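# Three robots push a crate into a taped outline

## Task

Using any number of the three robots, shove the crate until it rests flat on the floor within the tape marks and aligned with the outline's edges. Tipping the crate over counts as failure. When finished, release it and back the robots away. Any robot that topples or is left leaning also means failure.

## Robot and tools

Robots: r1, r2 and r3 are identical Hello Robot Stretch 4 units. Each has an omni-wheel base, a lift that slides up a mast, an arm that telescopes forward, a three-joint wrist and a two-finger gripper. A robot stands about 1.6 m tall and its base rim lies within 0.23 m of the base origin. Every robot reports only in its own frames, so relative positions between robots must come from images, lidar_m or wrist_depth_mm. Equal base commands can give travel differing by about 3 cm per metre between robots.

Frames: the base frame sits on the floor below the base centre, x ahead, y to the left, z up. hand_pose is stated in this frame and marks a point between the open fingertips; with all wrist joints at zero its axes equal the base axes, though the printed value may be a little wrong. The odometry frame is the base frame as it was when the scene began. base_odometry integrates wheel turns only (slip looks like motion); heading is positive leftward, -3.142 to 3.142.

execute_actions(actions, cameras): actions is a list holding exactly one action, or empty to just read state and images. The action is an object keyed by robot name, each robot given its own entry. Inside a robot's entry:
- base: exactly one relative move from where the base last measured itself: translate_m (metres, forward positive, -2 to 2), strafe_m (metres sideways, left positive, -2 to 2) or rotate_rad (radians, counter-clockwise seen from above positive, -3.2 to 3.2). These are offsets, not poses.
- joints: absolute targets by name. lift_m 0 to 1.2; arm_m 0 to 0.55 (extension forward); wrist_yaw_rad -1.134 to 4.276 (0 ahead, positive left, 3.14 stowed backward, over 3.4 may hit the arm); wrist_pitch_rad -1.117 to 4.259 (0 level, 1.57 pointing down); wrist_roll_rad -1.117 to 4.259 (positive turns clockwise viewed from behind); gripper_m -0.038 to 0.141 (fingertip gap in metres; negative squeezes the tips together). Joint targets past a limit are clipped and reported; other bad values or unknown keys reject the whole call and nothing moves.
- pace: "slow", "default", "fast" or "max" (base up to 0.1/0.3/0.4/0.6 m/s and 1/2/3/4 rad/s; slower when the lift is above 0.2 at move start).
- contact_limits: {"arm_m": value} from 0 (gentlest) to 0.75 (firmest); default 0.5.
- end_of_arm: "enable_torque", sent alone, restarts wrist or gripper motors that shut off.
All motions in one action begin together. A robot or joint omitted may still be driving toward an earlier target. One action lasts at most 15 s. cameras lists which images to return (r1_head_camera, r1_head_left_camera, r1_head_right_camera, r1_wrist_camera, same pattern for r2 and r3, or "all"); omitted or null gives all, [] gives none. A typical start: lift_m 0.4 with wrist_yaw_rad 0 to unfold the wrist.

wait(seconds): 0 to 10; commands nothing, returns state and images. zoom_image(camera, region): enlarges [x0, y0, x1, y1] pixels (at most 504 by 504) of that camera's latest full image. finished_scene(scene): ends the given scene irreversibly and reports success; the crate must already be placed and remain so. If a result reports a stop, later calls in the same reply are skipped.

Result lines: base_status and joint_status tell how each commanded motion ended: "done" (for the base, wheels turned the full amount even if slipping), "off_target", "contact_stop_at_<key>" (blocked; that part goes slack and a slack base can drift), "limit_stop_at_<name>" (for example own_body, or tilt when leaning beyond 6 degrees, which leaves lift, arm and wheels slack until upright), "time_out", "torque_fault" (wrist/gripper motor went limp; send enable_torque). on_its_own covers what was not commanded; "held at" shows a target, not a position. lidar_m: 12 distances in metres, 30-degree sectors starting straight ahead and going counter-clockwise (4th left, 7th behind, 10th right); "-" means nothing seen or closer than 0.25 m; it sees from roughly 0.15 m up and detects other robots. wrist_depth_mm: 7 by 7 grid of depths, 100 to 2000 mm, from top left. turned_by_wheels versus turned_by_imu differing over about 0.1 rad suggests a collision or slip. base_tilt in degrees (forward and right positive) carries a fixed bias up to about 1.5. motor_effort is percent of maximum, bracketed value the peak; wheel_0, wheel_1, wheel_2 positive means turning right.

Camera calibration gives intrinsics K, distortion and T_world_to_cam, which maps the carrying robot's base frame into the camera frame; expect small errors, larger for the wrist camera with the arm extended.

Avoid: robots pressing into each other (base contact plus even millimetres more drive is a hard press and ends the run); tipping the crate; pushing hard with a high gripper or high contact limit, which can tip a robot; turning or driving with over 1 kg held and arm_m above 0.2; wrist torque faults from shoving with the gripper. Loose objects may occasionally be nudged by outside forces. Faster robot motion is better, but safety first.

Each tool is called after "Emit:" as name(argument=value, ...) on one line, values as JSON.

## Session

Emit:
execute_actions(actions=[])

Scene clock: 0.00 s.
r1.base_odometry: x=+0.000 y=+0.000 heading=+0.000 (m, m, rad; r1's odometry frame)
r1.turned_by_wheels: +0.000 (rad since the last result)
r1.turned_by_imu: +0.000 (rad since the last result)
r1.base_tilt: forward=-0.3 right=+0.6 (deg)
r1.lidar_m: 1.75 1.42 1.37 2.78 2.62 2.72 2.88 2.75 0.71 0.62 2.06 2.18
r1.base_status: not commanded
r1.joint_positions: lift_m=+0.201 arm_m=-0.001 wrist_yaw_rad=+3.197 wrist_pitch_rad=+0.011 wrist_roll_rad=-0.002 gripper_m=+0.057
r1.joint_status: not commanded
r1.motor_effort: lift_m=+19 arm_m=-1 wrist_yaw_rad=+0 wrist_pitch_rad=-9 wrist_roll_rad=+0 gripper_m=-2 wheel_0=+0 wheel_1=+0 wheel_2=+0 (%)
r1.hand_pose: x=-0.1233 y=+0.0714 z=+0.3764 quat_wxyz=(-0.028, -0.006, -0.001, +1.000) (m; r1's base frame)
r1.wrist_depth_mm: - 139 139 - - - - / - - 138 - - - - / - 108 138 - - - - / - 123 146 - - - - / 198 - - - - - - / 214 1499 199 1576 215 1618 1618 / 216 917 991 146 946 1042 1042
r2.base_odometry: x=+0.000 y=+0.000 heading=+0.000 (m, m, rad; r2's odometry frame)
r2.turned_by_wheels: +0.000 (rad since the last result)
r2.turned_by_imu: +0.000 (rad since the last result)
r2.base_tilt: forward=-0.4 right=+0.3 (deg)
r2.lidar_m: 1.27 1.06 1.05 1.23 1.95 4.34 1.63 0.97 1.11 1.77 1.71 2.42
r2.base_status: not commanded
r2.joint_positions: lift_m=+0.248 arm_m=+0.002 wrist_yaw_rad=+3.055 wrist_pitch_rad=+0.014 wrist_roll_rad=-0.014 gripper_m=+0.057
r2.joint_status: not commanded
r2.motor_effort: lift_m=+19 arm_m=+0 wrist_yaw_rad=-1 wrist_pitch_rad=-9 wrist_roll_rad=+1 gripper_m=-2 wheel_0=+0 wheel_1=+1 wheel_2=+1 (%)
r2.hand_pose: x=-0.1073 y=+0.1120 z=+0.4222 quat_wxyz=(+0.043, -0.007, -0.007, +0.999) (m; r2's base frame)
r2.wrist_depth_mm: - 140 - - - - - / - 133 - - - - - / 107 140 225 - - - - / 133 147 - - - - - / 946 - - 1808 - - - / 976 1397 193 1618 190 1661 1397 / 946 960 1098 123 1138 1042 1078
r3.base_odometry: x=+0.000 y=+0.000 heading=+0.000 (m, m, rad; r3's odometry frame)
r3.turned_by_wheels: +0.000 (rad since the last result)
r3.turned_by_imu: +0.000 (rad since the last result)
r3.base_tilt: forward=-0.9 right=+0.5 (deg)
r3.lidar_m: 2.88 0.92 0.97 1.61 2.11 2.08 2.29 2.88 2.82 3.06 2.71 2.61
r3.base_status: not commanded
r3.joint_positions: lift_m=+0.282 arm_m=-0.001 wrist_yaw_rad=+3.104 wrist_pitch_rad=+0.001 wrist_roll_rad=-0.006 gripper_m=+0.057
r3.joint_status: not commanded
r3.motor_effort: lift_m=+20 arm_m=+0 wrist_yaw_rad=-1 wrist_pitch_rad=-6 wrist_roll_rad=-2 gripper_m=-3 wheel_0=+0 wheel_1=+0 wheel_2=+0 (%)
r3.hand_pose: x=-0.1154 y=+0.0981 z=+0.4597 quat_wxyz=(+0.019, -0.001, -0.003, +1.000) (m; r3's base frame)
r3.wrist_depth_mm: - 141 - - - - 1863 / - 132 - - - - 1756 / - 128 194 - - 1983 1756 / 114 139 251 - - 1983 1756 / - - - - - 1983 1756 / 1661 1808 210 1983 1863 1863 1708 / 1160 1078 1205 1281 1042 1308 1366
pictures: r1_head_camera, r1_head_left_camera, r1_head_right_camera, r1_wrist_camera, r2_head_camera, r2_head_left_camera, r2_head_right_camera, r2_wrist_camera, r3_head_camera, r3_head_left_camera, r3_head_right_camera, r3_wrist_camera
camera_calibration (this result's frames):
r1_wrist_camera: T_world_to_cam=[[-0.0179274, 0.999648, 0.0195473, -0.0920548], [-0.0169688, 0.0192434, -0.999671, 0.438571], [-0.999695, -0.0182531, 0.0166178, 0.102146], [0, 0, 0, 1]] pos_world=[0.107906, 0.0854473, 0.438529]
r2_wrist_camera: T_world_to_cam=[[0.0720296, 0.996836, 0.0336001, -0.117131], [0.02663, 0.0317535, -0.999141, 0.471931], [-0.997047, 0.0728625, -0.0242586, 0.120689], [0, 0, 0, 1]] pos_world=[0.116202, 0.0929816, 0.478389]
r3_wrist_camera: T_world_to_cam=[[0.0636646, 0.996347, 0.0569248, -0.125337], [-0.0584354, 0.0606644, -0.996446, 0.512874], [-0.996259, 0.060112, 0.0620841, 0.0732833], [0, 0, 0, 1]] pos_world=[0.110959, 0.0893608, 0.513636]
Images, in order (width x height): r1_head_camera 420x560, r1_head_left_camera 420x672, r1_head_right_camera 420x672, r1_wrist_camera 616x392, r2_head_camera 420x560, r2_head_left_camera 420x672, r2_head_right_camera 420x672, r2_wrist_camera 616x392, r3_head_camera 420x560, r3_head_left_camera 420x672, r3_head_right_camera 420x672, r3_wrist_camera 616x392.

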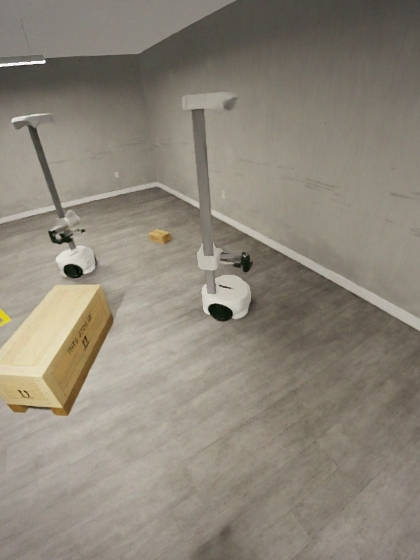

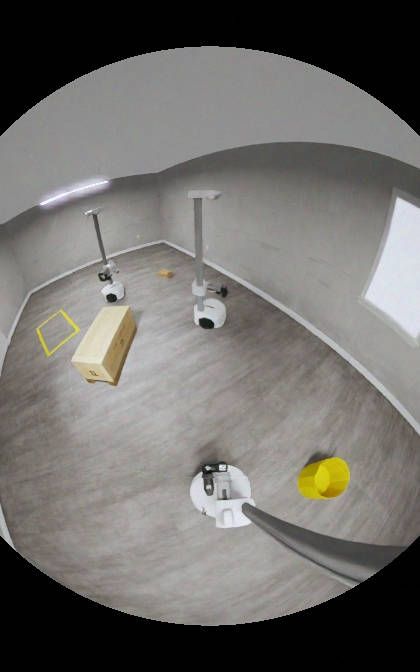

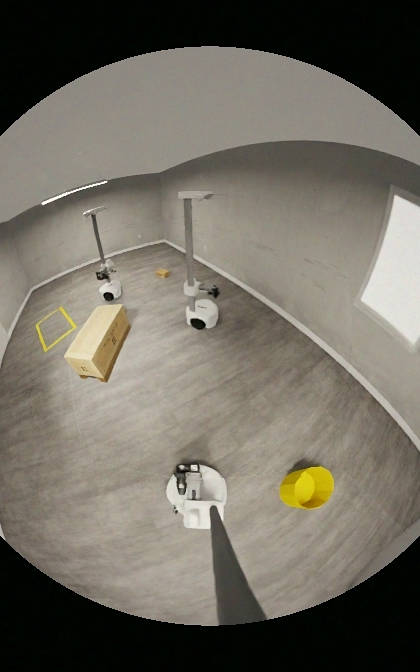

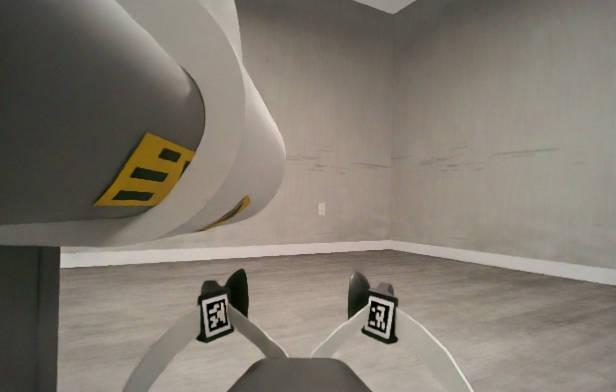

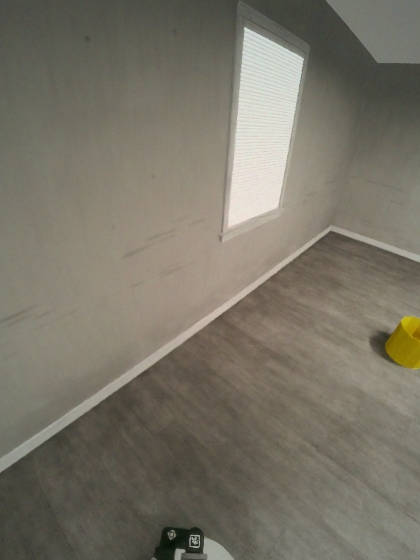

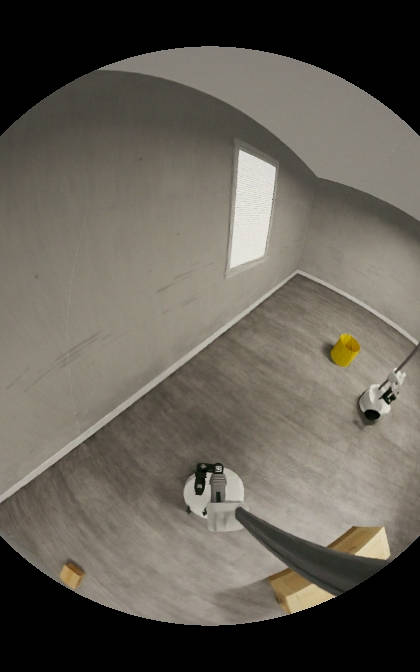

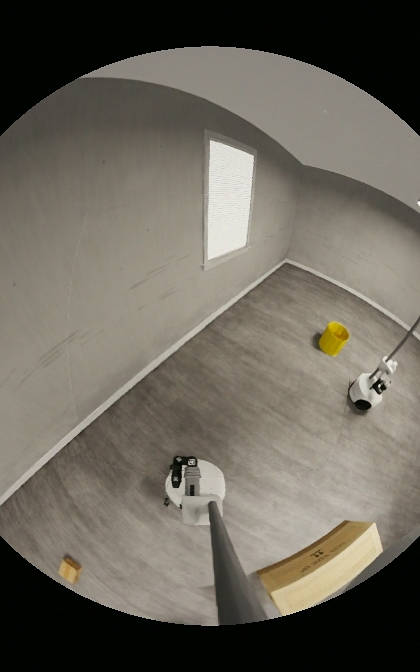

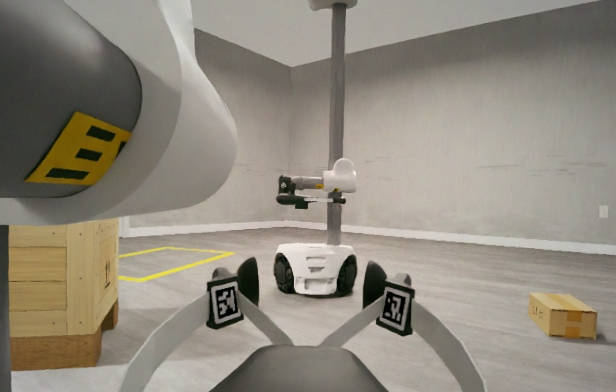

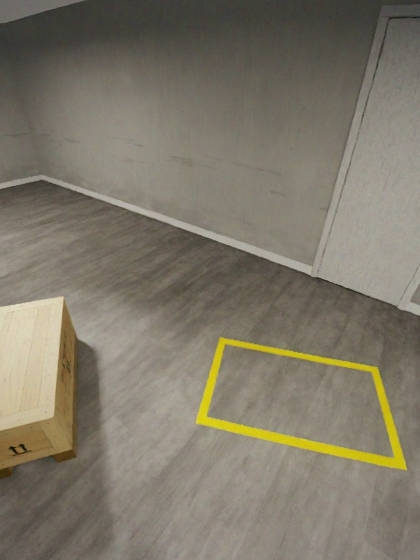

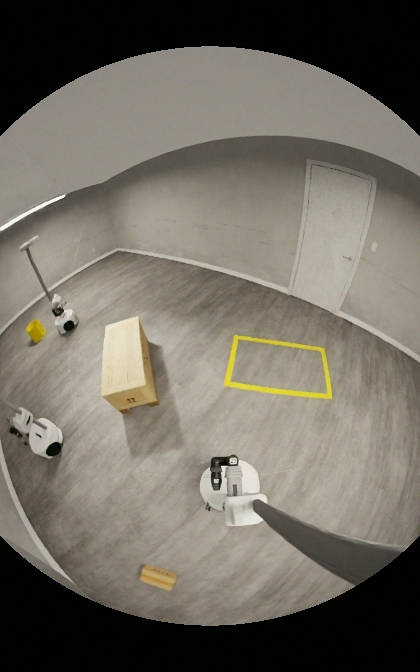

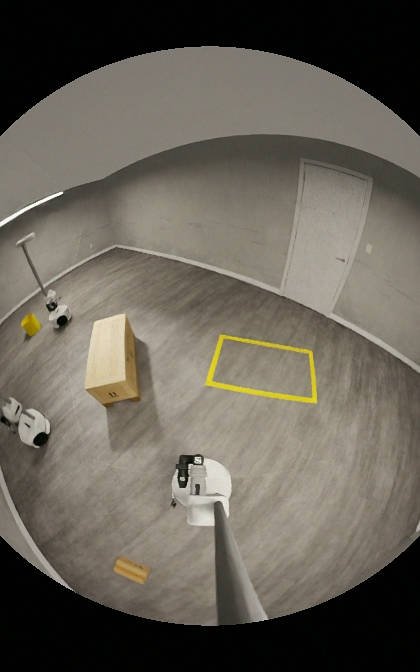

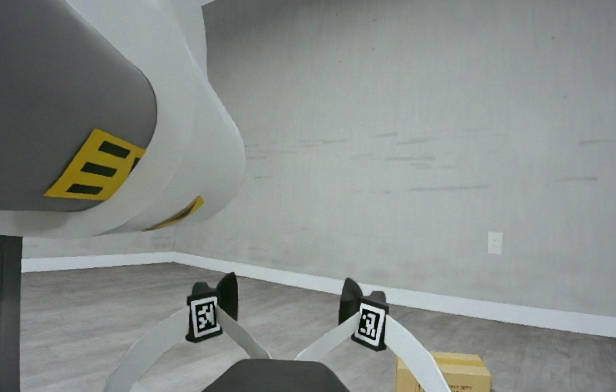

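Emit:
execute_actions(actions=[{"r1":{"base":{"translate_m":1.05},"joints":{"lift_m":0.12},"pace":"max"},"r2":{"base":{"rotate_rad":1.87},"joints":{"lift_m":0.12},"pace":"max"},"r3":{"joints":{"lift_m":0.12}}}], cameras=[])

Emit:
execute_actions(actions=[{"r1":{"base":{"strafe_m":0.6},"pace":"max"},"r2":{"base":{"strafe_m":0.55},"pace":"max"}}], cameras=["r1_head_left_camera","r2_head_left_camera","r3_head_left_camera"])

Scene clock: 10.87 s.
r1.base_odometry: x=+1.050 y=+0.000 heading=+0.000 (m, m, rad; r1's odometry frame)
r1.turned_by_wheels: +0.000 (rad since the last result)
r1.turned_by_imu: -0.004 (rad since the last result)
r1.base_tilt: forward=-0.3 right=+0.7 (deg)
r1.lidar_m: 0.71 2.14 1.03 0.98 3.17 3.28 3.82 1.20 2.33 1.65 1.55 1.61
r1.base_status: done
r1.joint_positions: lift_m=+0.120 arm_m=-0.001 wrist_yaw_rad=+3.197 wrist_pitch_rad=+0.011 wrist_roll_rad=-0.002 gripper_m=+0.057
r1.joint_status: all done
r1.motor_effort: lift_m=+18(21) arm_m=-1(1) wrist_yaw_rad=+0(0) wrist_pitch_rad=-10(9) wrist_roll_rad=+0(0) gripper_m=-3(5) wheel_0=+0(7) wheel_1=+0(6) wheel_2=+1(14) (%)
r1.hand_pose: x=-0.1233 y=+0.0714 z=+0.2950 quat_wxyz=(-0.028, -0.006, -0.001, +1.000) (m; r1's base frame)
r1.wrist_depth_mm: - 139 139 - - - - / - - 138 - - - - / - 108 137 - - - - / - 123 146 - - - - / 199 1255 - - - - - / 215 1229 199 1255 214 1281 1308 / 215 750 809 146 768 831 842
r2.base_odometry: x=+0.000 y=+0.000 heading=+1.870 (m, m, rad; r2's odometry frame)
r2.turned_by_wheels: +1.870 (rad since the last result)
r2.turned_by_imu: +1.880 (rad since the last result)
r2.base_tilt: forward=-0.3 right=+0.5 (deg)
r2.lidar_m: 1.50 3.92 1.63 0.97 1.01 3.83 0.71 2.00 1.57 1.13 1.03 1.09
r2.base_status: done
r2.joint_positions: lift_m=+0.120 arm_m=+0.002 wrist_yaw_rad=+3.055 wrist_pitch_rad=+0.014 wrist_roll_rad=-0.014 gripper_m=+0.057
r2.joint_status: all done
r2.motor_effort: lift_m=+15(21) arm_m=+0(0) wrist_yaw_rad=+0(1) wrist_pitch_rad=-9(8) wrist_roll_rad=+1(2) gripper_m=-2(0) wheel_0=+0(13) wheel_1=+0(9) wheel_2=+2(11) (%)
r2.hand_pose: x=-0.1073 y=+0.1120 z=+0.2944 quat_wxyz=(+0.043, -0.007, -0.007, +0.999) (m; r2's base frame)
r2.wrist_depth_mm: - 140 - - - - - / - 133 1098 - - - - / 108 140 226 - - - - / 134 146 831 - - - - / - - 904 917 - - - / 1078 1118 193 878 190 1229 1118 / 741 276 820 123 854 750 842
r3.base_odometry: x=+0.000 y=+0.000 heading=+0.000 (m, m, rad; r3's odometry frame)
r3.turned_by_wheels: +0.000 (rad since the last result)
r3.turned_by_imu: -0.002 (rad since the last result)
r3.base_tilt: forward=-1.0 right=+0.5 (deg)
r3.lidar_m: 2.89 0.94 0.98 1.64 2.08 2.09 2.27 2.87 2.80 3.06 2.71 2.59
r3.base_status: not commanded
r3.joint_positions: lift_m=+0.120 arm_m=-0.001 wrist_yaw_rad=+3.104 wrist_pitch_rad=+0.001 wrist_roll_rad=-0.006 gripper_m=+0.057
r3.joint_status: all done
r3.motor_effort: lift_m=+14(19) arm_m=+0(0) wrist_yaw_rad=+0(0) wrist_pitch_rad=-4(6) wrist_roll_rad=-1(0) gripper_m=-3(5) wheel_0=+0(0) wheel_1=+0(0) wheel_2=+0(0) (%)
r3.hand_pose: x=-0.1154 y=+0.0981 z=+0.2983 quat_wxyz=(+0.019, -0.001, -0.003, +1.000) (m; r3's base frame)
r3.wrist_depth_mm: - 141 - - - 1983 1808 / - 132 - - - - 1808 / - 128 193 - - 1983 1756 / 114 139 252 - - 1983 1756 / 1983 - - - - 1921 1708 / 1160 1229 211 1366 1008 1336 1464 / 798 517 831 866 809 904 946
pictures: none
No camera images: the call's "cameras" was empty. Leave "cameras" out to get every camera's image.

Scene clock: 13.27 s.
r1.base_odometry: x=+1.050 y=+0.600 heading=+0.000 (m, m, rad; r1's odometry frame)
r1.turned_by_wheels: +0.000 (rad since the last result)
r1.turned_by_imu: +0.000 (rad since the last result)
r1.base_tilt: forward=-0.3 right=+0.6 (deg)
r1.lidar_m: 0.71 0.54 0.40 0.38 2.68 2.77 3.68 3.94 1.63 2.17 2.06 0.83
r1.base_status: done
r1.joint_positions: lift_m=+0.120 arm_m=-0.001 wrist_yaw_rad=+3.197 wrist_pitch_rad=+0.011 wrist_roll_rad=-0.002 gripper_m=+0.057
r1.joint_status: not commanded
r1.motor_effort: lift_m=+18(18) arm_m=-1(1) wrist_yaw_rad=-1(0) wrist_pitch_rad=-7(8) wrist_roll_rad=+0(0) gripper_m=-4(5) wheel_0=+1(14) wheel_1=+0(14) wheel_2=+1(0) (%)
r1.hand_pose: x=-0.1233 y=+0.0714 z=+0.2950 quat_wxyz=(-0.028, -0.006, -0.001, +1.000) (m; r1's base frame)
r1.wrist_depth_mm: - 139 139 - - - - / - - 138 - - - - / - 108 137 - - - - / - 123 146 - - - - / 198 1808 - - - - - / 214 1229 199 1255 214 1308 1308 / 214 750 809 146 778 831 842
r2.base_odometry: x=-0.526 y=-0.162 heading=+1.870 (m, m, rad; r2's odometry frame)
r2.turned_by_wheels: +0.000 (rad since the last result)
r2.turned_by_imu: +0.002 (rad since the last result)
r2.base_tilt: forward=-0.3 right=+0.4 (deg)
r2.lidar_m: 2.16 4.06 1.14 0.44 0.44 0.62 0.66 2.28 2.20 1.60 1.52 1.60
r2.base_status: done
r2.joint_positions: lift_m=+0.120 arm_m=+0.002 wrist_yaw_rad=+3.055 wrist_pitch_rad=+0.014 wrist_roll_rad=-0.014 gripper_m=+0.057
r2.joint_status: not commanded
r2.motor_effort: lift_m=+16(16) arm_m=+0(0) wrist_yaw_rad=+0(0) wrist_pitch_rad=-7(10) wrist_roll_rad=+0(0) gripper_m=-4(1) wheel_0=+2(12) wheel_1=-2(12) wheel_2=+0(1) (%)
r2.hand_pose: x=-0.1073 y=+0.1120 z=+0.2944 quat_wxyz=(+0.043, -0.007, -0.007, +0.999) (m; r2's base frame)
r2.wrist_depth_mm: - 140 - - - - - / - 133 1078 - - - - / 107 140 227 - - - - / 133 146 1042 891 - 741 477 / 1921 - 1138 904 - 683 477 / 1078 1118 193 831 190 661 473 / 732 277 809 123 842 559 466
r3.base_odometry: x=+0.000 y=+0.000 heading=+0.000 (m, m, rad; r3's odometry frame)
r3.turned_by_wheels: +0.000 (rad since the last result)
r3.turned_by_imu: -0.001 (rad since the last result)
r3.base_tilt: forward=-0.9 right=+0.5 (deg)
r3.lidar_m: 2.91 0.95 0.98 1.15 2.12 2.08 2.28 2.84 2.81 3.08 2.69 2.60
r3.base_status: not commanded
r3.joint_positions: lift_m=+0.120 arm_m=-0.001 wrist_yaw_rad=+3.104 wrist_pitch_rad=+0.001 wrist_roll_rad=-0.006 gripper_m=+0.057
r3.joint_status: not commanded
r3.motor_effort: lift_m=+14(14) arm_m=+0(0) wrist_yaw_rad=+0(1) wrist_pitch_rad=-6(5) wrist_roll_rad=-2(2) gripper_m=-1(7) wheel_0=+0(0) wheel_1=+0(0) wheel_2=+0(0) (%)
r3.hand_pose: x=-0.1154 y=+0.0981 z=+0.2983 quat_wxyz=(+0.019, -0.001, -0.003, +1.000) (m; r3's base frame)
r3.wrist_depth_mm: - 141 - - - - 1808 / - 132 - - - - 1808 / - 128 193 - - 1983 1808 / 114 139 251 - - - 1756 / 1983 - - - - - 1708 / 1160 1229 210 1366 991 1336 1464 / 788 517 831 866 809 904 946
pictures: r1_head_left_camera, r2_head_left_camera, r3_head_left_camera
Images, in order (width x height): r1_head_left_camera 420x672, r2_head_left_camera 420x672, r3_head_left_camera 420x672.

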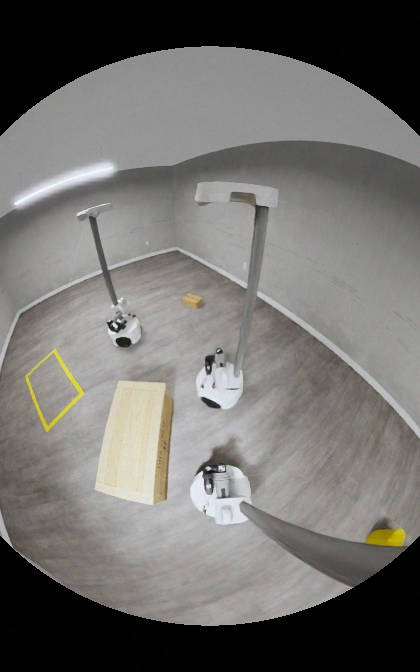

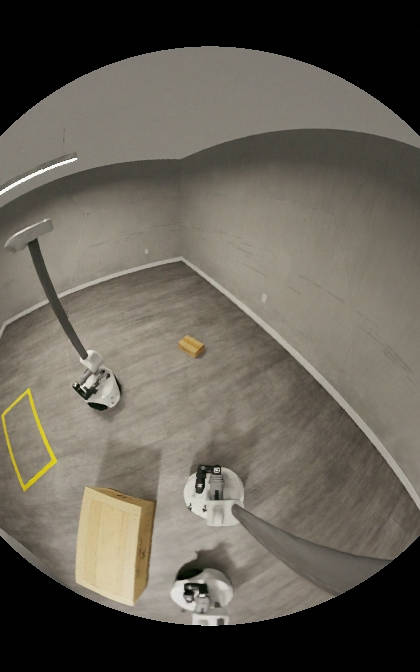

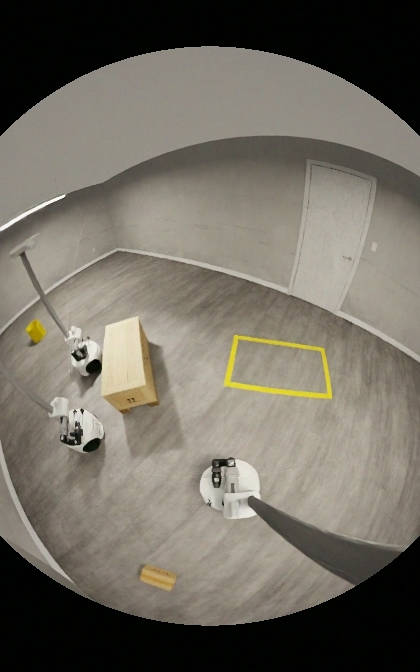

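Emit:
execute_actions(actions=[{"r1":{"base":{"strafe_m":0.7},"pace":"max"},"r2":{"base":{"translate_m":-0.2},"pace":"max"},"r3":{"base":{"translate_m":-0.3},"pace":"max"}}], cameras=["r1_head_left_camera","r3_head_camera"])

Scene clock: 16.53 s.
r1.base_odometry: x=+1.018 y=+1.019 heading=+0.025 (m, m, rad; r1's odometry frame)
r1.turned_by_wheels: +0.025 (rad since the last result)
r1.turned_by_imu: +0.003 (rad since the last result)
r1.base_tilt: forward=-0.2 right=+0.6 (deg)
r1.lidar_m: 0.43 0.26 0.25 0.25 2.38 2.46 3.36 4.11 1.87 2.47 2.35 0.60
r1.base_status: strafe_m contact_stop (by the wheels' count: +0.420 of +0.700)
r1.joint_positions: lift_m=+0.120 arm_m=-0.001 wrist_yaw_rad=+3.196 wrist_pitch_rad=+0.011 wrist_roll_rad=-0.002 gripper_m=+0.057
r1.joint_status: not commanded
r1.on_its_own: the wheels are slack since a contact_stop
r1.motor_effort: lift_m=+19(19) arm_m=-2(2) wrist_yaw_rad=+1(6) wrist_pitch_rad=-8(10) wrist_roll_rad=+0(0) gripper_m=-3(8) wheel_0=+0(29) wheel_1=+0(36) wheel_2=+0(11) (%)
r1.hand_pose: x=-0.1233 y=+0.0715 z=+0.2950 quat_wxyz=(-0.027, -0.006, -0.001, +1.000) (m; r1's base frame)
r1.wrist_depth_mm: - 139 139 - - - - / - - 138 - - - - / - 108 138 - - - - / - 123 146 - - - - / 198 1756 - - - - - / 215 1229 199 1281 215 1308 1308 / 215 759 809 146 768 831 842
r2.base_odometry: x=-0.467 y=-0.353 heading=+1.870 (m, m, rad; r2's odometry frame)
r2.turned_by_wheels: +0.000 (rad since the last result)
r2.turned_by_imu: +0.000 (rad since the last result)
r2.base_tilt: forward=-0.3 right=+0.3 (deg)
r2.lidar_m: 2.30 1.37 1.54 0.38 0.45 0.59 - 2.09 2.30 1.71 1.64 1.66
r2.base_status: done
r2.joint_positions: lift_m=+0.120 arm_m=+0.002 wrist_yaw_rad=+3.055 wrist_pitch_rad=+0.014 wrist_roll_rad=-0.014 gripper_m=+0.057
r2.joint_status: not commanded
r2.motor_effort: lift_m=+16(16) arm_m=+0(0) wrist_yaw_rad=+1(0) wrist_pitch_rad=-9(9) wrist_roll_rad=+1(1) gripper_m=-2(3) wheel_0=-1(10) wheel_1=-2(11) wheel_2=+0(10) (%)
r2.hand_pose: x=-0.1073 y=+0.1120 z=+0.2944 quat_wxyz=(+0.043, -0.007, -0.007, +0.999) (m; r2's base frame)
r2.wrist_depth_mm: - 140 - - - - - / - 133 - - - - - / 107 140 226 - - - - / 133 147 - - 891 741 615 / 1863 - - - 931 798 609 / 1060 1118 193 1060 190 668 615 / 732 277 809 123 691 676 603
r3.base_odometry: x=-0.300 y=+0.000 heading=+0.000 (m, m, rad; r3's odometry frame)
r3.turned_by_wheels: +0.000 (rad since the last result)
r3.turned_by_imu: +0.000 (rad since the last result)
r3.base_tilt: forward=-1.0 right=+0.5 (deg)
r3.lidar_m: 3.16 1.15 1.34 2.33 1.88 1.84 2.04 2.67 2.61 2.89 2.92 2.88
r3.base_status: done
r3.joint_positions: lift_m=+0.120 arm_m=-0.001 wrist_yaw_rad=+3.105 wrist_pitch_rad=+0.001 wrist_roll_rad=-0.006 gripper_m=+0.057
r3.joint_status: not commanded
r3.motor_effort: lift_m=+14(15) arm_m=+0(0) wrist_yaw_rad=+0(1) wrist_pitch_rad=-5(5) wrist_roll_rad=-3(1) gripper_m=-2(5) wheel_0=+0(8) wheel_1=+0(9) wheel_2=-1(15) (%)
r3.hand_pose: x=-0.1154 y=+0.0981 z=+0.2983 quat_wxyz=(+0.019, -0.001, -0.003, +1.000) (m; r3's base frame)
r3.wrist_depth_mm: - 141 - - - 1808 1618 / - 132 - - - 1756 1576 / - 129 193 - - 1756 1618 / 114 139 251 - - 1756 1576 / 1983 - - - - 1756 1576 / 1138 1229 211 1366 1308 1499 1464 / 798 512 831 866 809 699 676
pictures: r1_head_left_camera, r3_head_camera
Images, in order (width x height): r1_head_left_camera 420x672, r3_head_camera 420x560.

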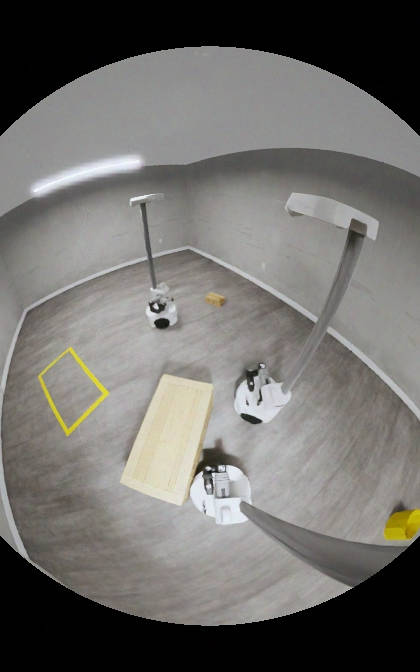

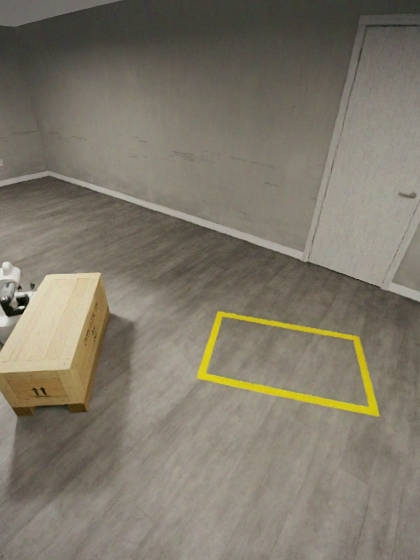

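Emit:
execute_actions(actions=[{"r1":{"base":{"strafe_m":-0.15},"pace":"max"}}], cameras=[])

Emit:
execute_actions(actions=[{"r1":{"base":{"rotate_rad":-0.5},"pace":"max"},"r2":{"base":{"rotate_rad":-0.5},"pace":"max"}}], cameras=[])

Emit:
execute_actions(actions=[{"r1":{"base":{"strafe_m":0.6},"pace":"max"}}], cameras=["r1_head_left_camera","r2_head_left_camera","r3_head_camera"])

Scene clock: 20.87 s.
r1.base_odometry: x=+1.022 y=+0.869 heading=+0.025 (m, m, rad; r1's odometry frame)
r1.turned_by_wheels: +0.000 (rad since the last result)
r1.turned_by_imu: -0.002 (rad since the last result)
r1.base_tilt: forward=-0.1 right=+0.6 (deg)
r1.lidar_m: 0.57 0.40 0.35 0.35 2.52 2.60 3.52 4.02 1.75 2.35 2.23 0.55
r1.base_status: done
r1.joint_positions: lift_m=+0.120 arm_m=-0.001 wrist_yaw_rad=+3.197 wrist_pitch_rad=+0.011 wrist_roll_rad=-0.002 gripper_m=+0.057
r1.joint_status: not commanded
r1.motor_effort: lift_m=+19(19) arm_m=-2(2) wrist_yaw_rad=+0(1) wrist_pitch_rad=-8(6) wrist_roll_rad=+0(0) gripper_m=-3(1) wheel_0=+0(11) wheel_1=+0(10) wheel_2=+1(0) (%)
r1.hand_pose: x=-0.1233 y=+0.0715 z=+0.2950 quat_wxyz=(-0.027, -0.006, -0.001, +1.000) (m; r1's base frame)
r1.wrist_depth_mm: - 139 139 - - - - / - - 138 - - - - / - 108 138 - - - - / - 123 146 - - - - / 198 1808 - - - - - / 214 1205 200 1281 214 1308 1336 / 216 759 820 146 778 842 831
r2.base_odometry: x=-0.467 y=-0.353 heading=+1.870 (m, m, rad; r2's odometry frame)
r2.turned_by_wheels: +0.000 (rad since the last result)
r2.turned_by_imu: +0.000 (rad since the last result)
r2.base_tilt: forward=-0.4 right=+0.5 (deg)
r2.lidar_m: 2.30 1.41 1.56 0.39 0.41 0.56 0.58 2.11 2.32 1.72 1.63 1.71
r2.base_status: not commanded
r2.joint_positions: lift_m=+0.120 arm_m=+0.002 wrist_yaw_rad=+3.055 wrist_pitch_rad=+0.014 wrist_roll_rad=-0.014 gripper_m=+0.057
r2.joint_status: not commanded
r2.motor_effort: lift_m=+16(16) arm_m=+0(0) wrist_yaw_rad=+0(0) wrist_pitch_rad=-8(9) wrist_roll_rad=+1(0) gripper_m=-6(3) wheel_0=-1(1) wheel_1=-2(1) wheel_2=+0(0) (%)
r2.hand_pose: x=-0.1073 y=+0.1120 z=+0.2944 quat_wxyz=(+0.043, -0.007, -0.007, +0.999) (m; r2's base frame)
r2.wrist_depth_mm: - 140 - - - - - / - 133 - - - - - / 108 140 227 - - - - / 133 146 - - 676 - 615 / 1863 - - 931 699 - 603 / 1078 1118 193 668 190 1008 615 / 741 277 809 123 668 741 597
r3.base_odometry: x=-0.300 y=+0.000 heading=+0.000 (m, m, rad; r3's odometry frame)
r3.turned_by_wheels: +0.000 (rad since the last result)
r3.turned_by_imu: -0.001 (rad since the last result)
r3.base_tilt: forward=-1.0 right=+0.6 (deg)
r3.lidar_m: 3.12 1.17 1.36 2.34 1.89 1.83 2.04 2.67 2.63 2.85 2.94 2.87
r3.base_status: not commanded
r3.joint_positions: lift_m=+0.120 arm_m=-0.001 wrist_yaw_rad=+3.105 wrist_pitch_rad=+0.001 wrist_roll_rad=-0.006 gripper_m=+0.057
r3.joint_status: not commanded
r3.motor_effort: lift_m=+14(15) arm_m=+0(0) wrist_yaw_rad=+0(1) wrist_pitch_rad=-5(6) wrist_roll_rad=-1(2) gripper_m=-5(4) wheel_0=+0(0) wheel_1=+0(0) wheel_2=-2(2) (%)
r3.hand_pose: x=-0.1154 y=+0.0981 z=+0.2983 quat_wxyz=(+0.019, -0.001, -0.003, +1.000) (m; r3's base frame)
r3.wrist_depth_mm: - 141 - - - 1808 1618 / - 132 - - - 1808 1576 / - 128 193 - - 1756 1576 / 114 139 252 - 1983 1808 1576 / 1921 - - - - 1708 1576 / 1118 1229 210 1366 1308 1464 1464 / 788 517 831 866 809 699 676
pictures: none
No camera images: the call's "cameras" was empty. Leave "cameras" out to get every camera's image.

Scene clock: 21.87 s.
r1.base_odometry: x=+1.022 y=+0.869 heading=-0.475 (m, m, rad; r1's odometry frame)
r1.turned_by_wheels: -0.500 (rad since the last result)
r1.turned_by_imu: -0.495 (rad since the last result)
r1.base_tilt: forward=-0.4 right=+0.7 (deg)
r1.lidar_m: 0.54 0.56 0.40 0.35 0.34 2.52 2.63 3.59 4.01 1.74 2.33 2.23
r1.base_status: done
r1.joint_positions: lift_m=+0.120 arm_m=-0.001 wrist_yaw_rad=+3.197 wrist_pitch_rad=+0.011 wrist_roll_rad=-0.002 gripper_m=+0.057
r1.joint_status: not commanded
r1.motor_effort: lift_m=+19(19) arm_m=-2(2) wrist_yaw_rad=+0(1) wrist_pitch_rad=-5(7) wrist_roll_rad=+0(0) gripper_m=-2(6) wheel_0=-1(7) wheel_1=+0(10) wheel_2=-2(9) (%)
r1.hand_pose: x=-0.1233 y=+0.0715 z=+0.2950 quat_wxyz=(-0.027, -0.006, -0.001, +1.000) (m; r1's base frame)
r1.wrist_depth_mm: - 139 139 - - - - / - - 138 - - - - / - 108 138 - - - - / - 123 146 - - - 349 / 198 1808 - - - - 347 / 215 1255 200 1281 214 1281 345 / 215 750 820 147 778 842 343
r2.base_odometry: x=-0.467 y=-0.353 heading=+1.370 (m, m, rad; r2's odometry frame)
r2.turned_by_wheels: -0.500 (rad since the last result)
r2.turned_by_imu: -0.502 (rad since the last result)
r2.base_tilt: forward=-0.3 right=+0.4 (deg)
r2.lidar_m: 1.70 2.37 1.37 4.40 0.38 0.47 0.56 0.58 2.13 2.31 1.70 1.64
r2.base_status: done
r2.joint_positions: lift_m=+0.120 arm_m=+0.002 wrist_yaw_rad=+3.055 wrist_pitch_rad=+0.014 wrist_roll_rad=-0.014 gripper_m=+0.057
r2.joint_status: not commanded
r2.motor_effort: lift_m=+16(16) arm_m=+0(0) wrist_yaw_rad=+0(0) wrist_pitch_rad=-10(8) wrist_roll_rad=+2(1) gripper_m=-4(4) wheel_0=+1(4) wheel_1=+1(18) wheel_2=-2(11) (%)
r2.hand_pose: x=-0.1073 y=+0.1120 z=+0.2944 quat_wxyz=(+0.043, -0.007, -0.007, +0.999) (m; r2's base frame)
r2.wrist_depth_mm: - 140 - - - - - / - 133 - - - - - / 108 140 226 - - - - / 133 146 699 - 654 452 355 / - 842 759 1708 615 449 355 / 1060 668 193 976 190 442 351 / 750 276 691 123 634 402 347
r3.base_odometry: x=-0.300 y=+0.000 heading=+0.000 (m, m, rad; r3's odometry frame)
r3.turned_by_wheels: +0.000 (rad since the last result)
r3.turned_by_imu: +0.000 (rad since the last result)
r3.base_tilt: forward=-0.9 right=+0.5 (deg)
r3.lidar_m: 3.14 1.16 1.32 2.37 1.88 1.85 2.03 2.69 2.64 2.85 2.95 2.88
r3.base_status: not commanded
r3.joint_positions: lift_m=+0.120 arm_m=-0.001 wrist_yaw_rad=+3.105 wrist_pitch_rad=+0.001 wrist_roll_rad=-0.006 gripper_m=+0.057
r3.joint_status: not commanded
r3.motor_effort: lift_m=+15(15) arm_m=+0(0) wrist_yaw_rad=-2(0) wrist_pitch_rad=-5(5) wrist_roll_rad=+0(2) gripper_m=-3(4) wheel_0=+0(0) wheel_1=+0(0) wheel_2=-2(2) (%)
r3.hand_pose: x=-0.1154 y=+0.0981 z=+0.2983 quat_wxyz=(+0.019, -0.001, -0.003, +1.000) (m; r3's base frame)
r3.wrist_depth_mm: - 141 - - - 1756 1618 / - 132 - - - 1808 1576 / - 128 193 - - 1756 1576 / 114 139 252 - - 1756 1576 / 1983 - - - 1983 1708 1576 / 1160 1229 211 1366 1281 1464 1499 / 788 512 831 866 809 691 683
pictures: none
No camera images: the call's "cameras" was empty. Leave "cameras" out to get every camera's image.

Scene clock: 23.87 s.
r1.base_odometry: x=+1.229 y=+1.288 heading=-0.454 (m, m, rad; r1's odometry frame)
r1.turned_by_wheels: +0.022 (rad since the last result)
r1.turned_by_imu: +0.102 (rad since the last result)
r1.base_tilt: forward=-0.3 right=+0.6 (deg)
r1.lidar_m: 0.56 0.31 0.25 0.25 0.25 0.28 2.58 3.91 2.02 1.97 2.39 0.57
r1.base_status: strafe_m contact_stop (by the wheels' count: +0.467 of +0.600)
r1.joint_positions: lift_m=+0.120 arm_m=-0.001 wrist_yaw_rad=+3.197 wrist_pitch_rad=+0.011 wrist_roll_rad=-0.002 gripper_m=+0.057
r1.joint_status: not commanded
r1.on_its_own: the wheels are slack since a contact_stop
r1.motor_effort: lift_m=+19(19) arm_m=-1(1) wrist_yaw_rad=+0(6) wrist_pitch_rad=-8(10) wrist_roll_rad=+0(1) gripper_m=-4(1) wheel_0=+0(32) wheel_1=+0(36) wheel_2=+0(16) (%)
r1.hand_pose: x=-0.1233 y=+0.0714 z=+0.2949 quat_wxyz=(-0.027, -0.006, -0.001, +1.000) (m; r1's base frame)
r1.wrist_depth_mm: - 139 139 - - - - / - - 138 - - - - / - 108 137 - - - 1060 / - 123 146 - - 273 195 / 198 1808 - - - 273 195 / 214 1229 200 1281 216 271 194 / 215 750 809 146 768 251 198
r2.base_odometry: x=-0.467 y=-0.353 heading=+1.370 (m, m, rad; r2's odometry frame)
r2.turned_by_wheels: +0.000 (rad since the last result)
r2.turned_by_imu: +0.000 (rad since the last result)
r2.base_tilt: forward=-0.4 right=+0.4 (deg)
r2.lidar_m: 1.70 2.32 1.39 4.41 0.40 0.46 0.56 4.56 2.10 2.25 1.68 1.62
r2.base_status: not commanded
r2.joint_positions: lift_m=+0.120 arm_m=+0.002 wrist_yaw_rad=+3.055 wrist_pitch_rad=+0.014 wrist_roll_rad=-0.014 gripper_m=+0.057
r2.joint_status: not commanded
r2.motor_effort: lift_m=+16(17) arm_m=+0(0) wrist_yaw_rad=+0(1) wrist_pitch_rad=-11(10) wrist_roll_rad=+2(2) gripper_m=-1(2) wheel_0=+1(1) wheel_1=+1(1) wheel_2=-1(2) (%)
r2.hand_pose: x=-0.1073 y=+0.1120 z=+0.2944 quat_wxyz=(+0.043, -0.007, -0.007, +0.999) (m; r2's base frame)
r2.wrist_depth_mm: - 140 - - - - - / - 133 931 - - - - / 107 140 226 - - - - / 133 146 917 768 741 462 355 / - - 931 778 676 466 353 / 1078 1118 193 691 190 462 351 / 732 276 707 123 707 410 347
r3.base_odometry: x=-0.300 y=+0.000 heading=+0.000 (m, m, rad; r3's odometry frame)
r3.turned_by_wheels: +0.000 (rad since the last result)
r3.turned_by_imu: -0.001 (rad since the last result)
r3.base_tilt: forward=-0.9 right=+0.6 (deg)
r3.lidar_m: 3.17 1.11 1.35 2.35 1.88 1.85 2.03 2.66 2.62 2.85 2.94 2.90
r3.base_status: not commanded
r3.joint_positions: lift_m=+0.120 arm_m=-0.001 wrist_yaw_rad=+3.105 wrist_pitch_rad=+0.001 wrist_roll_rad=-0.006 gripper_m=+0.057
r3.joint_status: not commanded
r3.motor_effort: lift_m=+15(15) arm_m=+0(0) wrist_yaw_rad=-1(3) wrist_pitch_rad=-6(6) wrist_roll_rad=-1(1) gripper_m=-5(2) wheel_0=+0(0) wheel_1=+0(0) wheel_2=-2(1) (%)
r3.hand_pose: x=-0.1154 y=+0.0981 z=+0.2983 quat_wxyz=(+0.019, -0.001, -0.003, +1.000) (m; r3's base frame)
r3.wrist_depth_mm: - 141 - - - 1808 1618 / - 132 - - - 1756 1537 / - 128 194 - - 1808 1576 / 114 139 252 - 1983 1756 1537 / 1983 - - - - 1756 1537 / 1138 1205 211 1366 1281 1537 1499 / 788 521 820 866 809 691 676
pictures: r1_head_left_camera, r2_head_left_camera, r3_head_camera
Images, in order (width x height): r1_head_left_camera 420x672, r2_head_left_camera 420x672, r3_head_camera 420x560.

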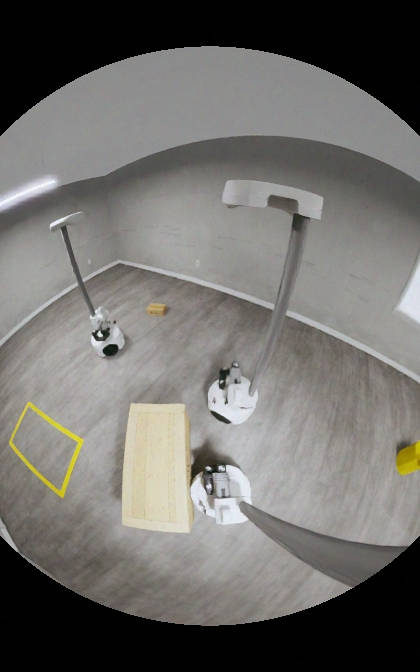

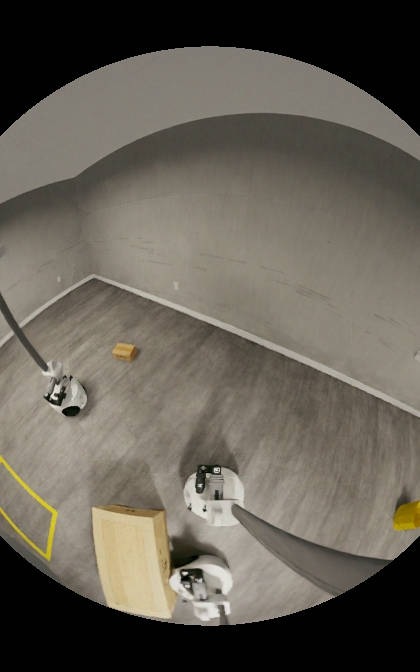

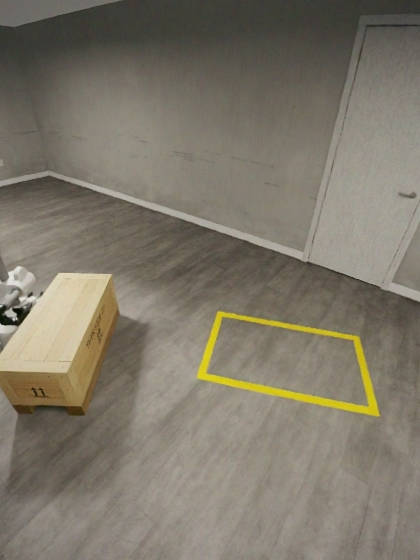

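Emit:
execute_actions(actions=[{"r1":{"base":{"strafe_m":-0.15},"pace":"max"},"r2":{"base":{"rotate_rad":0.08},"pace":"max"}}], cameras=[])

Emit:
execute_actions(actions=[{"r1":{"base":{"translate_m":-0.1},"pace":"max"},"r2":{"base":{"translate_m":-0.27},"pace":"max"}}], cameras=[])

Emit:
execute_actions(actions=[{"r1":{"base":{"strafe_m":0.7},"pace":"max"},"r2":{"base":{"strafe_m":0.7},"pace":"max"}}], cameras=["r1_head_left_camera","r3_head_camera"])

Scene clock: 28.30 s.
r1.base_odometry: x=+1.163 y=+1.153 heading=-0.454 (m, m, rad; r1's odometry frame)
r1.turned_by_wheels: +0.000 (rad since the last result)
r1.turned_by_imu: -0.002 (rad since the last result)
r1.base_tilt: forward=-0.3 right=+0.6 (deg)
r1.lidar_m: 0.55 0.51 0.35 0.34 0.37 2.48 2.67 4.03 1.84 1.82 2.31 0.73
r1.base_status: done
r1.joint_positions: lift_m=+0.120 arm_m=-0.001 wrist_yaw_rad=+3.197 wrist_pitch_rad=+0.011 wrist_roll_rad=-0.002 gripper_m=+0.057
r1.joint_status: not commanded
r1.motor_effort: lift_m=+19(19) arm_m=-2(2) wrist_yaw_rad=+0(0) wrist_pitch_rad=-9(7) wrist_roll_rad=+0(0) gripper_m=-3(4) wheel_0=+1(13) wheel_1=+1(13) wheel_2=+0(0) (%)
r1.hand_pose: x=-0.1233 y=+0.0714 z=+0.2949 quat_wxyz=(-0.027, -0.006, -0.001, +1.000) (m; r1's base frame)
r1.wrist_depth_mm: - 139 139 - - - - / - - 138 - - - - / - 108 138 - - - - / - 123 146 - - - - / 198 1756 - - - - - / 215 1205 199 1255 215 1281 1308 / 216 741 809 146 768 831 842
r2.base_odometry: x=-0.467 y=-0.353 heading=+1.450 (m, m, rad; r2's odometry frame)
r2.turned_by_wheels: +0.080 (rad since the last result)
r2.turned_by_imu: +0.081 (rad since the last result)
r2.base_tilt: forward=-0.4 right=+0.3 (deg)
r2.lidar_m: 1.75 2.58 1.42 0.68 0.39 0.52 0.54 0.64 2.07 2.19 1.68 1.63
r2.base_status: done
r2.joint_positions: lift_m=+0.120 arm_m=+0.002 wrist_yaw_rad=+3.055 wrist_pitch_rad=+0.014 wrist_roll_rad=-0.014 gripper_m=+0.057
r2.joint_status: not commanded
r2.motor_effort: lift_m=+15(16) arm_m=+0(0) wrist_yaw_rad=+0(0) wrist_pitch_rad=-9(9) wrist_roll_rad=+0(1) gripper_m=-4(2) wheel_0=-1(6) wheel_1=-2(6) wheel_2=+1(9) (%)
r2.hand_pose: x=-0.1073 y=+0.1120 z=+0.2944 quat_wxyz=(+0.043, -0.007, -0.007, +0.999) (m; r2's base frame)
r2.wrist_depth_mm: - 140 - - - - - / - 133 - - - - - / 107 140 225 - - - - / 133 146 661 - 1008 508 377 / - - 759 946 798 508 377 / 1060 931 193 741 189 500 373 / 741 277 676 123 768 436 368
r3.base_odometry: x=-0.300 y=+0.000 heading=+0.000 (m, m, rad; r3's odometry frame)
r3.turned_by_wheels: +0.000 (rad since the last result)
r3.turned_by_imu: -0.001 (rad since the last result)
r3.base_tilt: forward=-1.0 right=+0.5 (deg)
r3.lidar_m: 3.19 1.15 1.35 2.34 1.89 1.83 2.02 2.66 2.62 2.87 2.94 2.88
r3.base_status: not commanded
r3.joint_positions: lift_m=+0.120 arm_m=-0.001 wrist_yaw_rad=+3.105 wrist_pitch_rad=+0.001 wrist_roll_rad=-0.006 gripper_m=+0.057
r3.joint_status: not commanded
r3.motor_effort: lift_m=+14(15) arm_m=+0(0) wrist_yaw_rad=+0(0) wrist_pitch_rad=-6(6) wrist_roll_rad=-2(1) gripper_m=-2(2) wheel_0=+0(0) wheel_1=+0(0) wheel_2=-2(2) (%)
r3.hand_pose: x=-0.1154 y=+0.0981 z=+0.2983 quat_wxyz=(+0.019, -0.001, -0.003, +1.000) (m; r3's base frame)
r3.wrist_depth_mm: - 141 - - - 1808 1618 / - 132 - - - 1863 1618 / - 128 194 - - 1756 1618 / 114 138 251 - 1983 1756 1576 / 1921 - - - 1983 1756 1537 / 1138 1229 211 1366 1281 1499 1499 / 798 517 820 866 798 699 676
pictures: none
No camera images: the call's "cameras" was empty. Leave "cameras" out to get every camera's image.

Scene clock: 30.10 s.
r1.base_odometry: x=+1.073 y=+1.197 heading=-0.453 (m, m, rad; r1's odometry frame)
r1.turned_by_wheels: +0.000 (rad since the last result)
r1.turned_by_imu: +0.000 (rad since the last result)
r1.base_tilt: forward=-0.3 right=+0.7 (deg)
r1.lidar_m: 0.37 0.41 0.35 0.33 0.36 2.40 2.59 3.93 4.01 1.79 2.39 0.43
r1.base_status: done
r1.joint_positions: lift_m=+0.120 arm_m=-0.001 wrist_yaw_rad=+3.197 wrist_pitch_rad=+0.011 wrist_roll_rad=-0.002 gripper_m=+0.057
r1.joint_status: not commanded
r1.motor_effort: lift_m=+19(19) arm_m=-1(1) wrist_yaw_rad=+0(0) wrist_pitch_rad=-9(9) wrist_roll_rad=+0(0) gripper_m=-3(4) wheel_0=+2(6) wheel_1=+2(8) wheel_2=+0(13) (%)
r1.hand_pose: x=-0.1233 y=+0.0714 z=+0.2949 quat_wxyz=(-0.027, -0.006, -0.001, +1.000) (m; r1's base frame)
r1.wrist_depth_mm: - 139 139 - - - - / - - 138 - - - - / - 108 137 - - - - / - 123 146 - - - - / 198 1808 - - - - 1983 / 215 1229 200 1255 215 1308 1308 / 214 750 820 146 768 831 831
r2.base_odometry: x=-0.499 y=-0.621 heading=+1.450 (m, m, rad; r2's odometry frame)
r2.turned_by_wheels: +0.000 (rad since the last result)
r2.turned_by_imu: +0.001 (rad since the last result)
r2.base_tilt: forward=-0.5 right=+0.5 (deg)
r2.lidar_m: 1.97 2.93 0.37 0.33 0.37 0.47 0.37 0.42 1.98 2.41 1.91 1.84
r2.base_status: done
r2.joint_positions: lift_m=+0.120 arm_m=+0.002 wrist_yaw_rad=+3.055 wrist_pitch_rad=+0.014 wrist_roll_rad=-0.014 gripper_m=+0.057
r2.joint_status: not commanded
r2.motor_effort: lift_m=+15(16) arm_m=+0(0) wrist_yaw_rad=+1(1) wrist_pitch_rad=-10(11) wrist_roll_rad=+1(0) gripper_m=-2(3) wheel_0=+0(4) wheel_1=+1(8) wheel_2=-2(19) (%)
r2.hand_pose: x=-0.1073 y=+0.1120 z=+0.2944 quat_wxyz=(+0.043, -0.007, -0.007, +0.999) (m; r2's base frame)
r2.wrist_depth_mm: - 140 - - - - - / - 133 - - - - - / 107 140 225 - - - - / 133 147 500 - - 492 366 / - - 517 1983 768 488 359 / 1078 525 193 585 190 480 355 / 732 276 488 123 741 418 351
r3.base_odometry: x=-0.300 y=+0.000 heading=+0.000 (m, m, rad; r3's odometry frame)
r3.turned_by_wheels: +0.000 (rad since the last result)
r3.turned_by_imu: +0.000 (rad since the last result)
r3.base_tilt: forward=-1.0 right=+0.5 (deg)
r3.lidar_m: 3.16 1.15 1.34 2.34 1.87 1.83 2.03 2.66 2.63 2.85 2.94 2.87
r3.base_status: not commanded
r3.joint_positions: lift_m=+0.120 arm_m=-0.001 wrist_yaw_rad=+3.105 wrist_pitch_rad=+0.001 wrist_roll_rad=-0.006 gripper_m=+0.057
r3.joint_status: not commanded
r3.motor_effort: lift_m=+14(15) arm_m=+0(0) wrist_yaw_rad=-2(0) wrist_pitch_rad=-5(6) wrist_roll_rad=-2(1) gripper_m=-4(4) wheel_0=+0(0) wheel_1=+0(0) wheel_2=-2(2) (%)
r3.hand_pose: x=-0.1154 y=+0.0981 z=+0.2983 quat_wxyz=(+0.019, -0.001, -0.003, +1.000) (m; r3's base frame)
r3.wrist_depth_mm: - 141 - - - 1808 1618 / - 132 - - - 1808 1576 / - 128 194 - - 1756 1537 / 114 139 251 - - 1756 1537 / 1983 - - - 1983 1708 1576 / 1138 1229 210 1366 1308 1464 1464 / 798 517 831 866 809 691 676
pictures: none
No camera images: the call's "cameras" was empty. Leave "cameras" out to get every camera's image.

Scene clock: 32.60 s.
r1.base_odometry: x=+1.377 y=+1.826 heading=-0.452 (m, m, rad; r1's odometry frame)
r1.turned_by_wheels: +0.001 (rad since the last result)
r1.turned_by_imu: -0.074 (rad since the last result)
r1.base_tilt: forward=-0.4 right=+0.6 (deg)
r1.lidar_m: 0.38 0.38 0.25 0.25 0.25 2.12 2.26 3.15 4.45 2.32 2.69 2.60
r1.base_status: done
r1.joint_positions: lift_m=+0.120 arm_m=-0.001 wrist_yaw_rad=+3.197 wrist_pitch_rad=+0.011 wrist_roll_rad=-0.002 gripper_m=+0.057
r1.joint_status: not commanded
r1.motor_effort: lift_m=+19(20) arm_m=-2(1) wrist_yaw_rad=-1(6) wrist_pitch_rad=-6(7) wrist_roll_rad=+0(0) gripper_m=-2(5) wheel_0=-10(29) wheel_1=+17(38) wheel_2=+4(7) (%)
r1.hand_pose: x=-0.1232 y=+0.0714 z=+0.2949 quat_wxyz=(-0.028, -0.006, -0.001, +1.000) (m; r1's base frame)
r1.wrist_depth_mm: - 139 139 - - - 1756 / - - 138 - - - 1808 / - 108 138 - - 1921 960 / - 123 146 - - 227 185 / 198 1808 - - - 225 184 / 214 1229 199 1255 216 224 183 / 215 750 809 146 778 213 182
r2.base_odometry: x=-1.194 y=-0.537 heading=+1.450 (m, m, rad; r2's odometry frame)
r2.turned_by_wheels: +0.001 (rad since the last result)
r2.turned_by_imu: -0.030 (rad since the last result)
r2.base_tilt: forward=-0.4 right=+0.4 (deg)
r2.lidar_m: 2.31 1.06 0.25 0.25 0.25 0.25 0.39 0.39 2.59 2.69 2.25 2.21
r2.base_status: done
r2.joint_positions: lift_m=+0.120 arm_m=+0.002 wrist_yaw_rad=+3.055 wrist_pitch_rad=+0.014 wrist_roll_rad=-0.014 gripper_m=+0.057
r2.joint_status: not commanded
r2.motor_effort: lift_m=+17(17) arm_m=+0(0) wrist_yaw_rad=+0(2) wrist_pitch_rad=-9(9) wrist_roll_rad=+1(1) gripper_m=-3(3) wheel_0=-5(32) wheel_1=+10(35) wheel_2=+3(5) (%)
r2.hand_pose: x=-0.1073 y=+0.1120 z=+0.2943 quat_wxyz=(+0.043, -0.007, -0.007, +0.999) (m; r2's base frame)
r2.wrist_depth_mm: - 140 - - - - - / - 133 - - - - - / 107 140 226 - 334 198 166 / 133 146 732 455 279 197 165 / 1921 603 732 455 262 196 164 / 484 504 193 413 190 195 163 / 466 277 544 123 270 178 -
r3.base_odometry: x=-0.300 y=+0.000 heading=+0.000 (m, m, rad; r3's odometry frame)
r3.turned_by_wheels: +0.000 (rad since the last result)
r3.turned_by_imu: -0.001 (rad since the last result)
r3.base_tilt: forward=-0.9 right=+0.6 (deg)
r3.lidar_m: 0.98 0.99 3.73 2.37 1.88 1.85 2.01 2.68 2.63 2.88 2.92 2.88
r3.base_status: not commanded
r3.joint_positions: lift_m=+0.120 arm_m=-0.001 wrist_yaw_rad=+3.105 wrist_pitch_rad=+0.001 wrist_roll_rad=-0.006 gripper_m=+0.057
r3.joint_status: not commanded
r3.motor_effort: lift_m=+15(15) arm_m=+0(0) wrist_yaw_rad=+0(0) wrist_pitch_rad=-5(5) wrist_roll_rad=+0(2) gripper_m=-2(4) wheel_0=+0(0) wheel_1=+0(0) wheel_2=-2(2) (%)
r3.hand_pose: x=-0.1154 y=+0.0981 z=+0.2983 quat_wxyz=(+0.019, -0.001, -0.003, +1.000) (m; r3's base frame)
r3.wrist_depth_mm: - 141 - - - 1808 1661 / - 132 - - - 1808 1576 / - 128 194 - - 1756 1537 / 114 139 251 - 1983 1756 1576 / 1983 - - - 1983 1708 1537 / 1138 1229 210 1397 1281 1499 1464 / 798 517 831 866 798 699 683
pictures: r1_head_left_camera, r3_head_camera
Images, in order (width x height): r1_head_left_camera 420x672, r3_head_camera 420x560.

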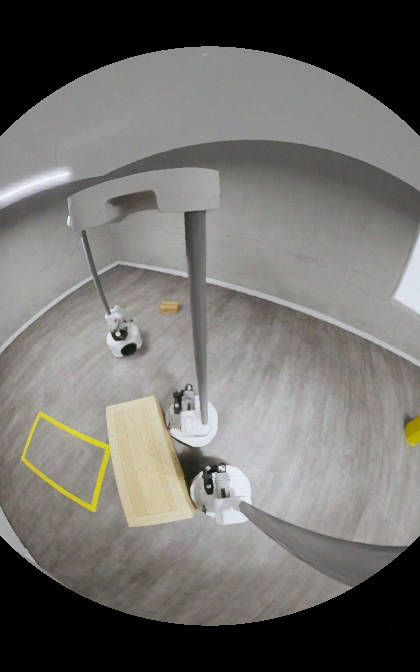

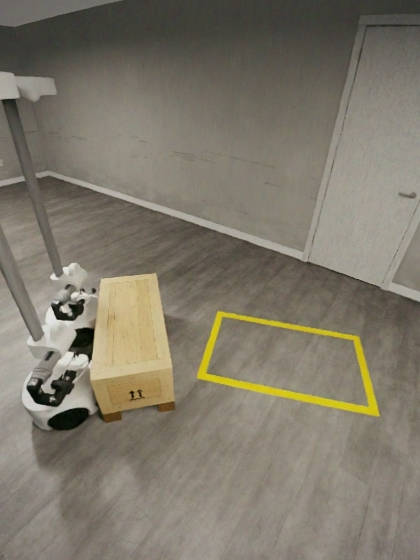

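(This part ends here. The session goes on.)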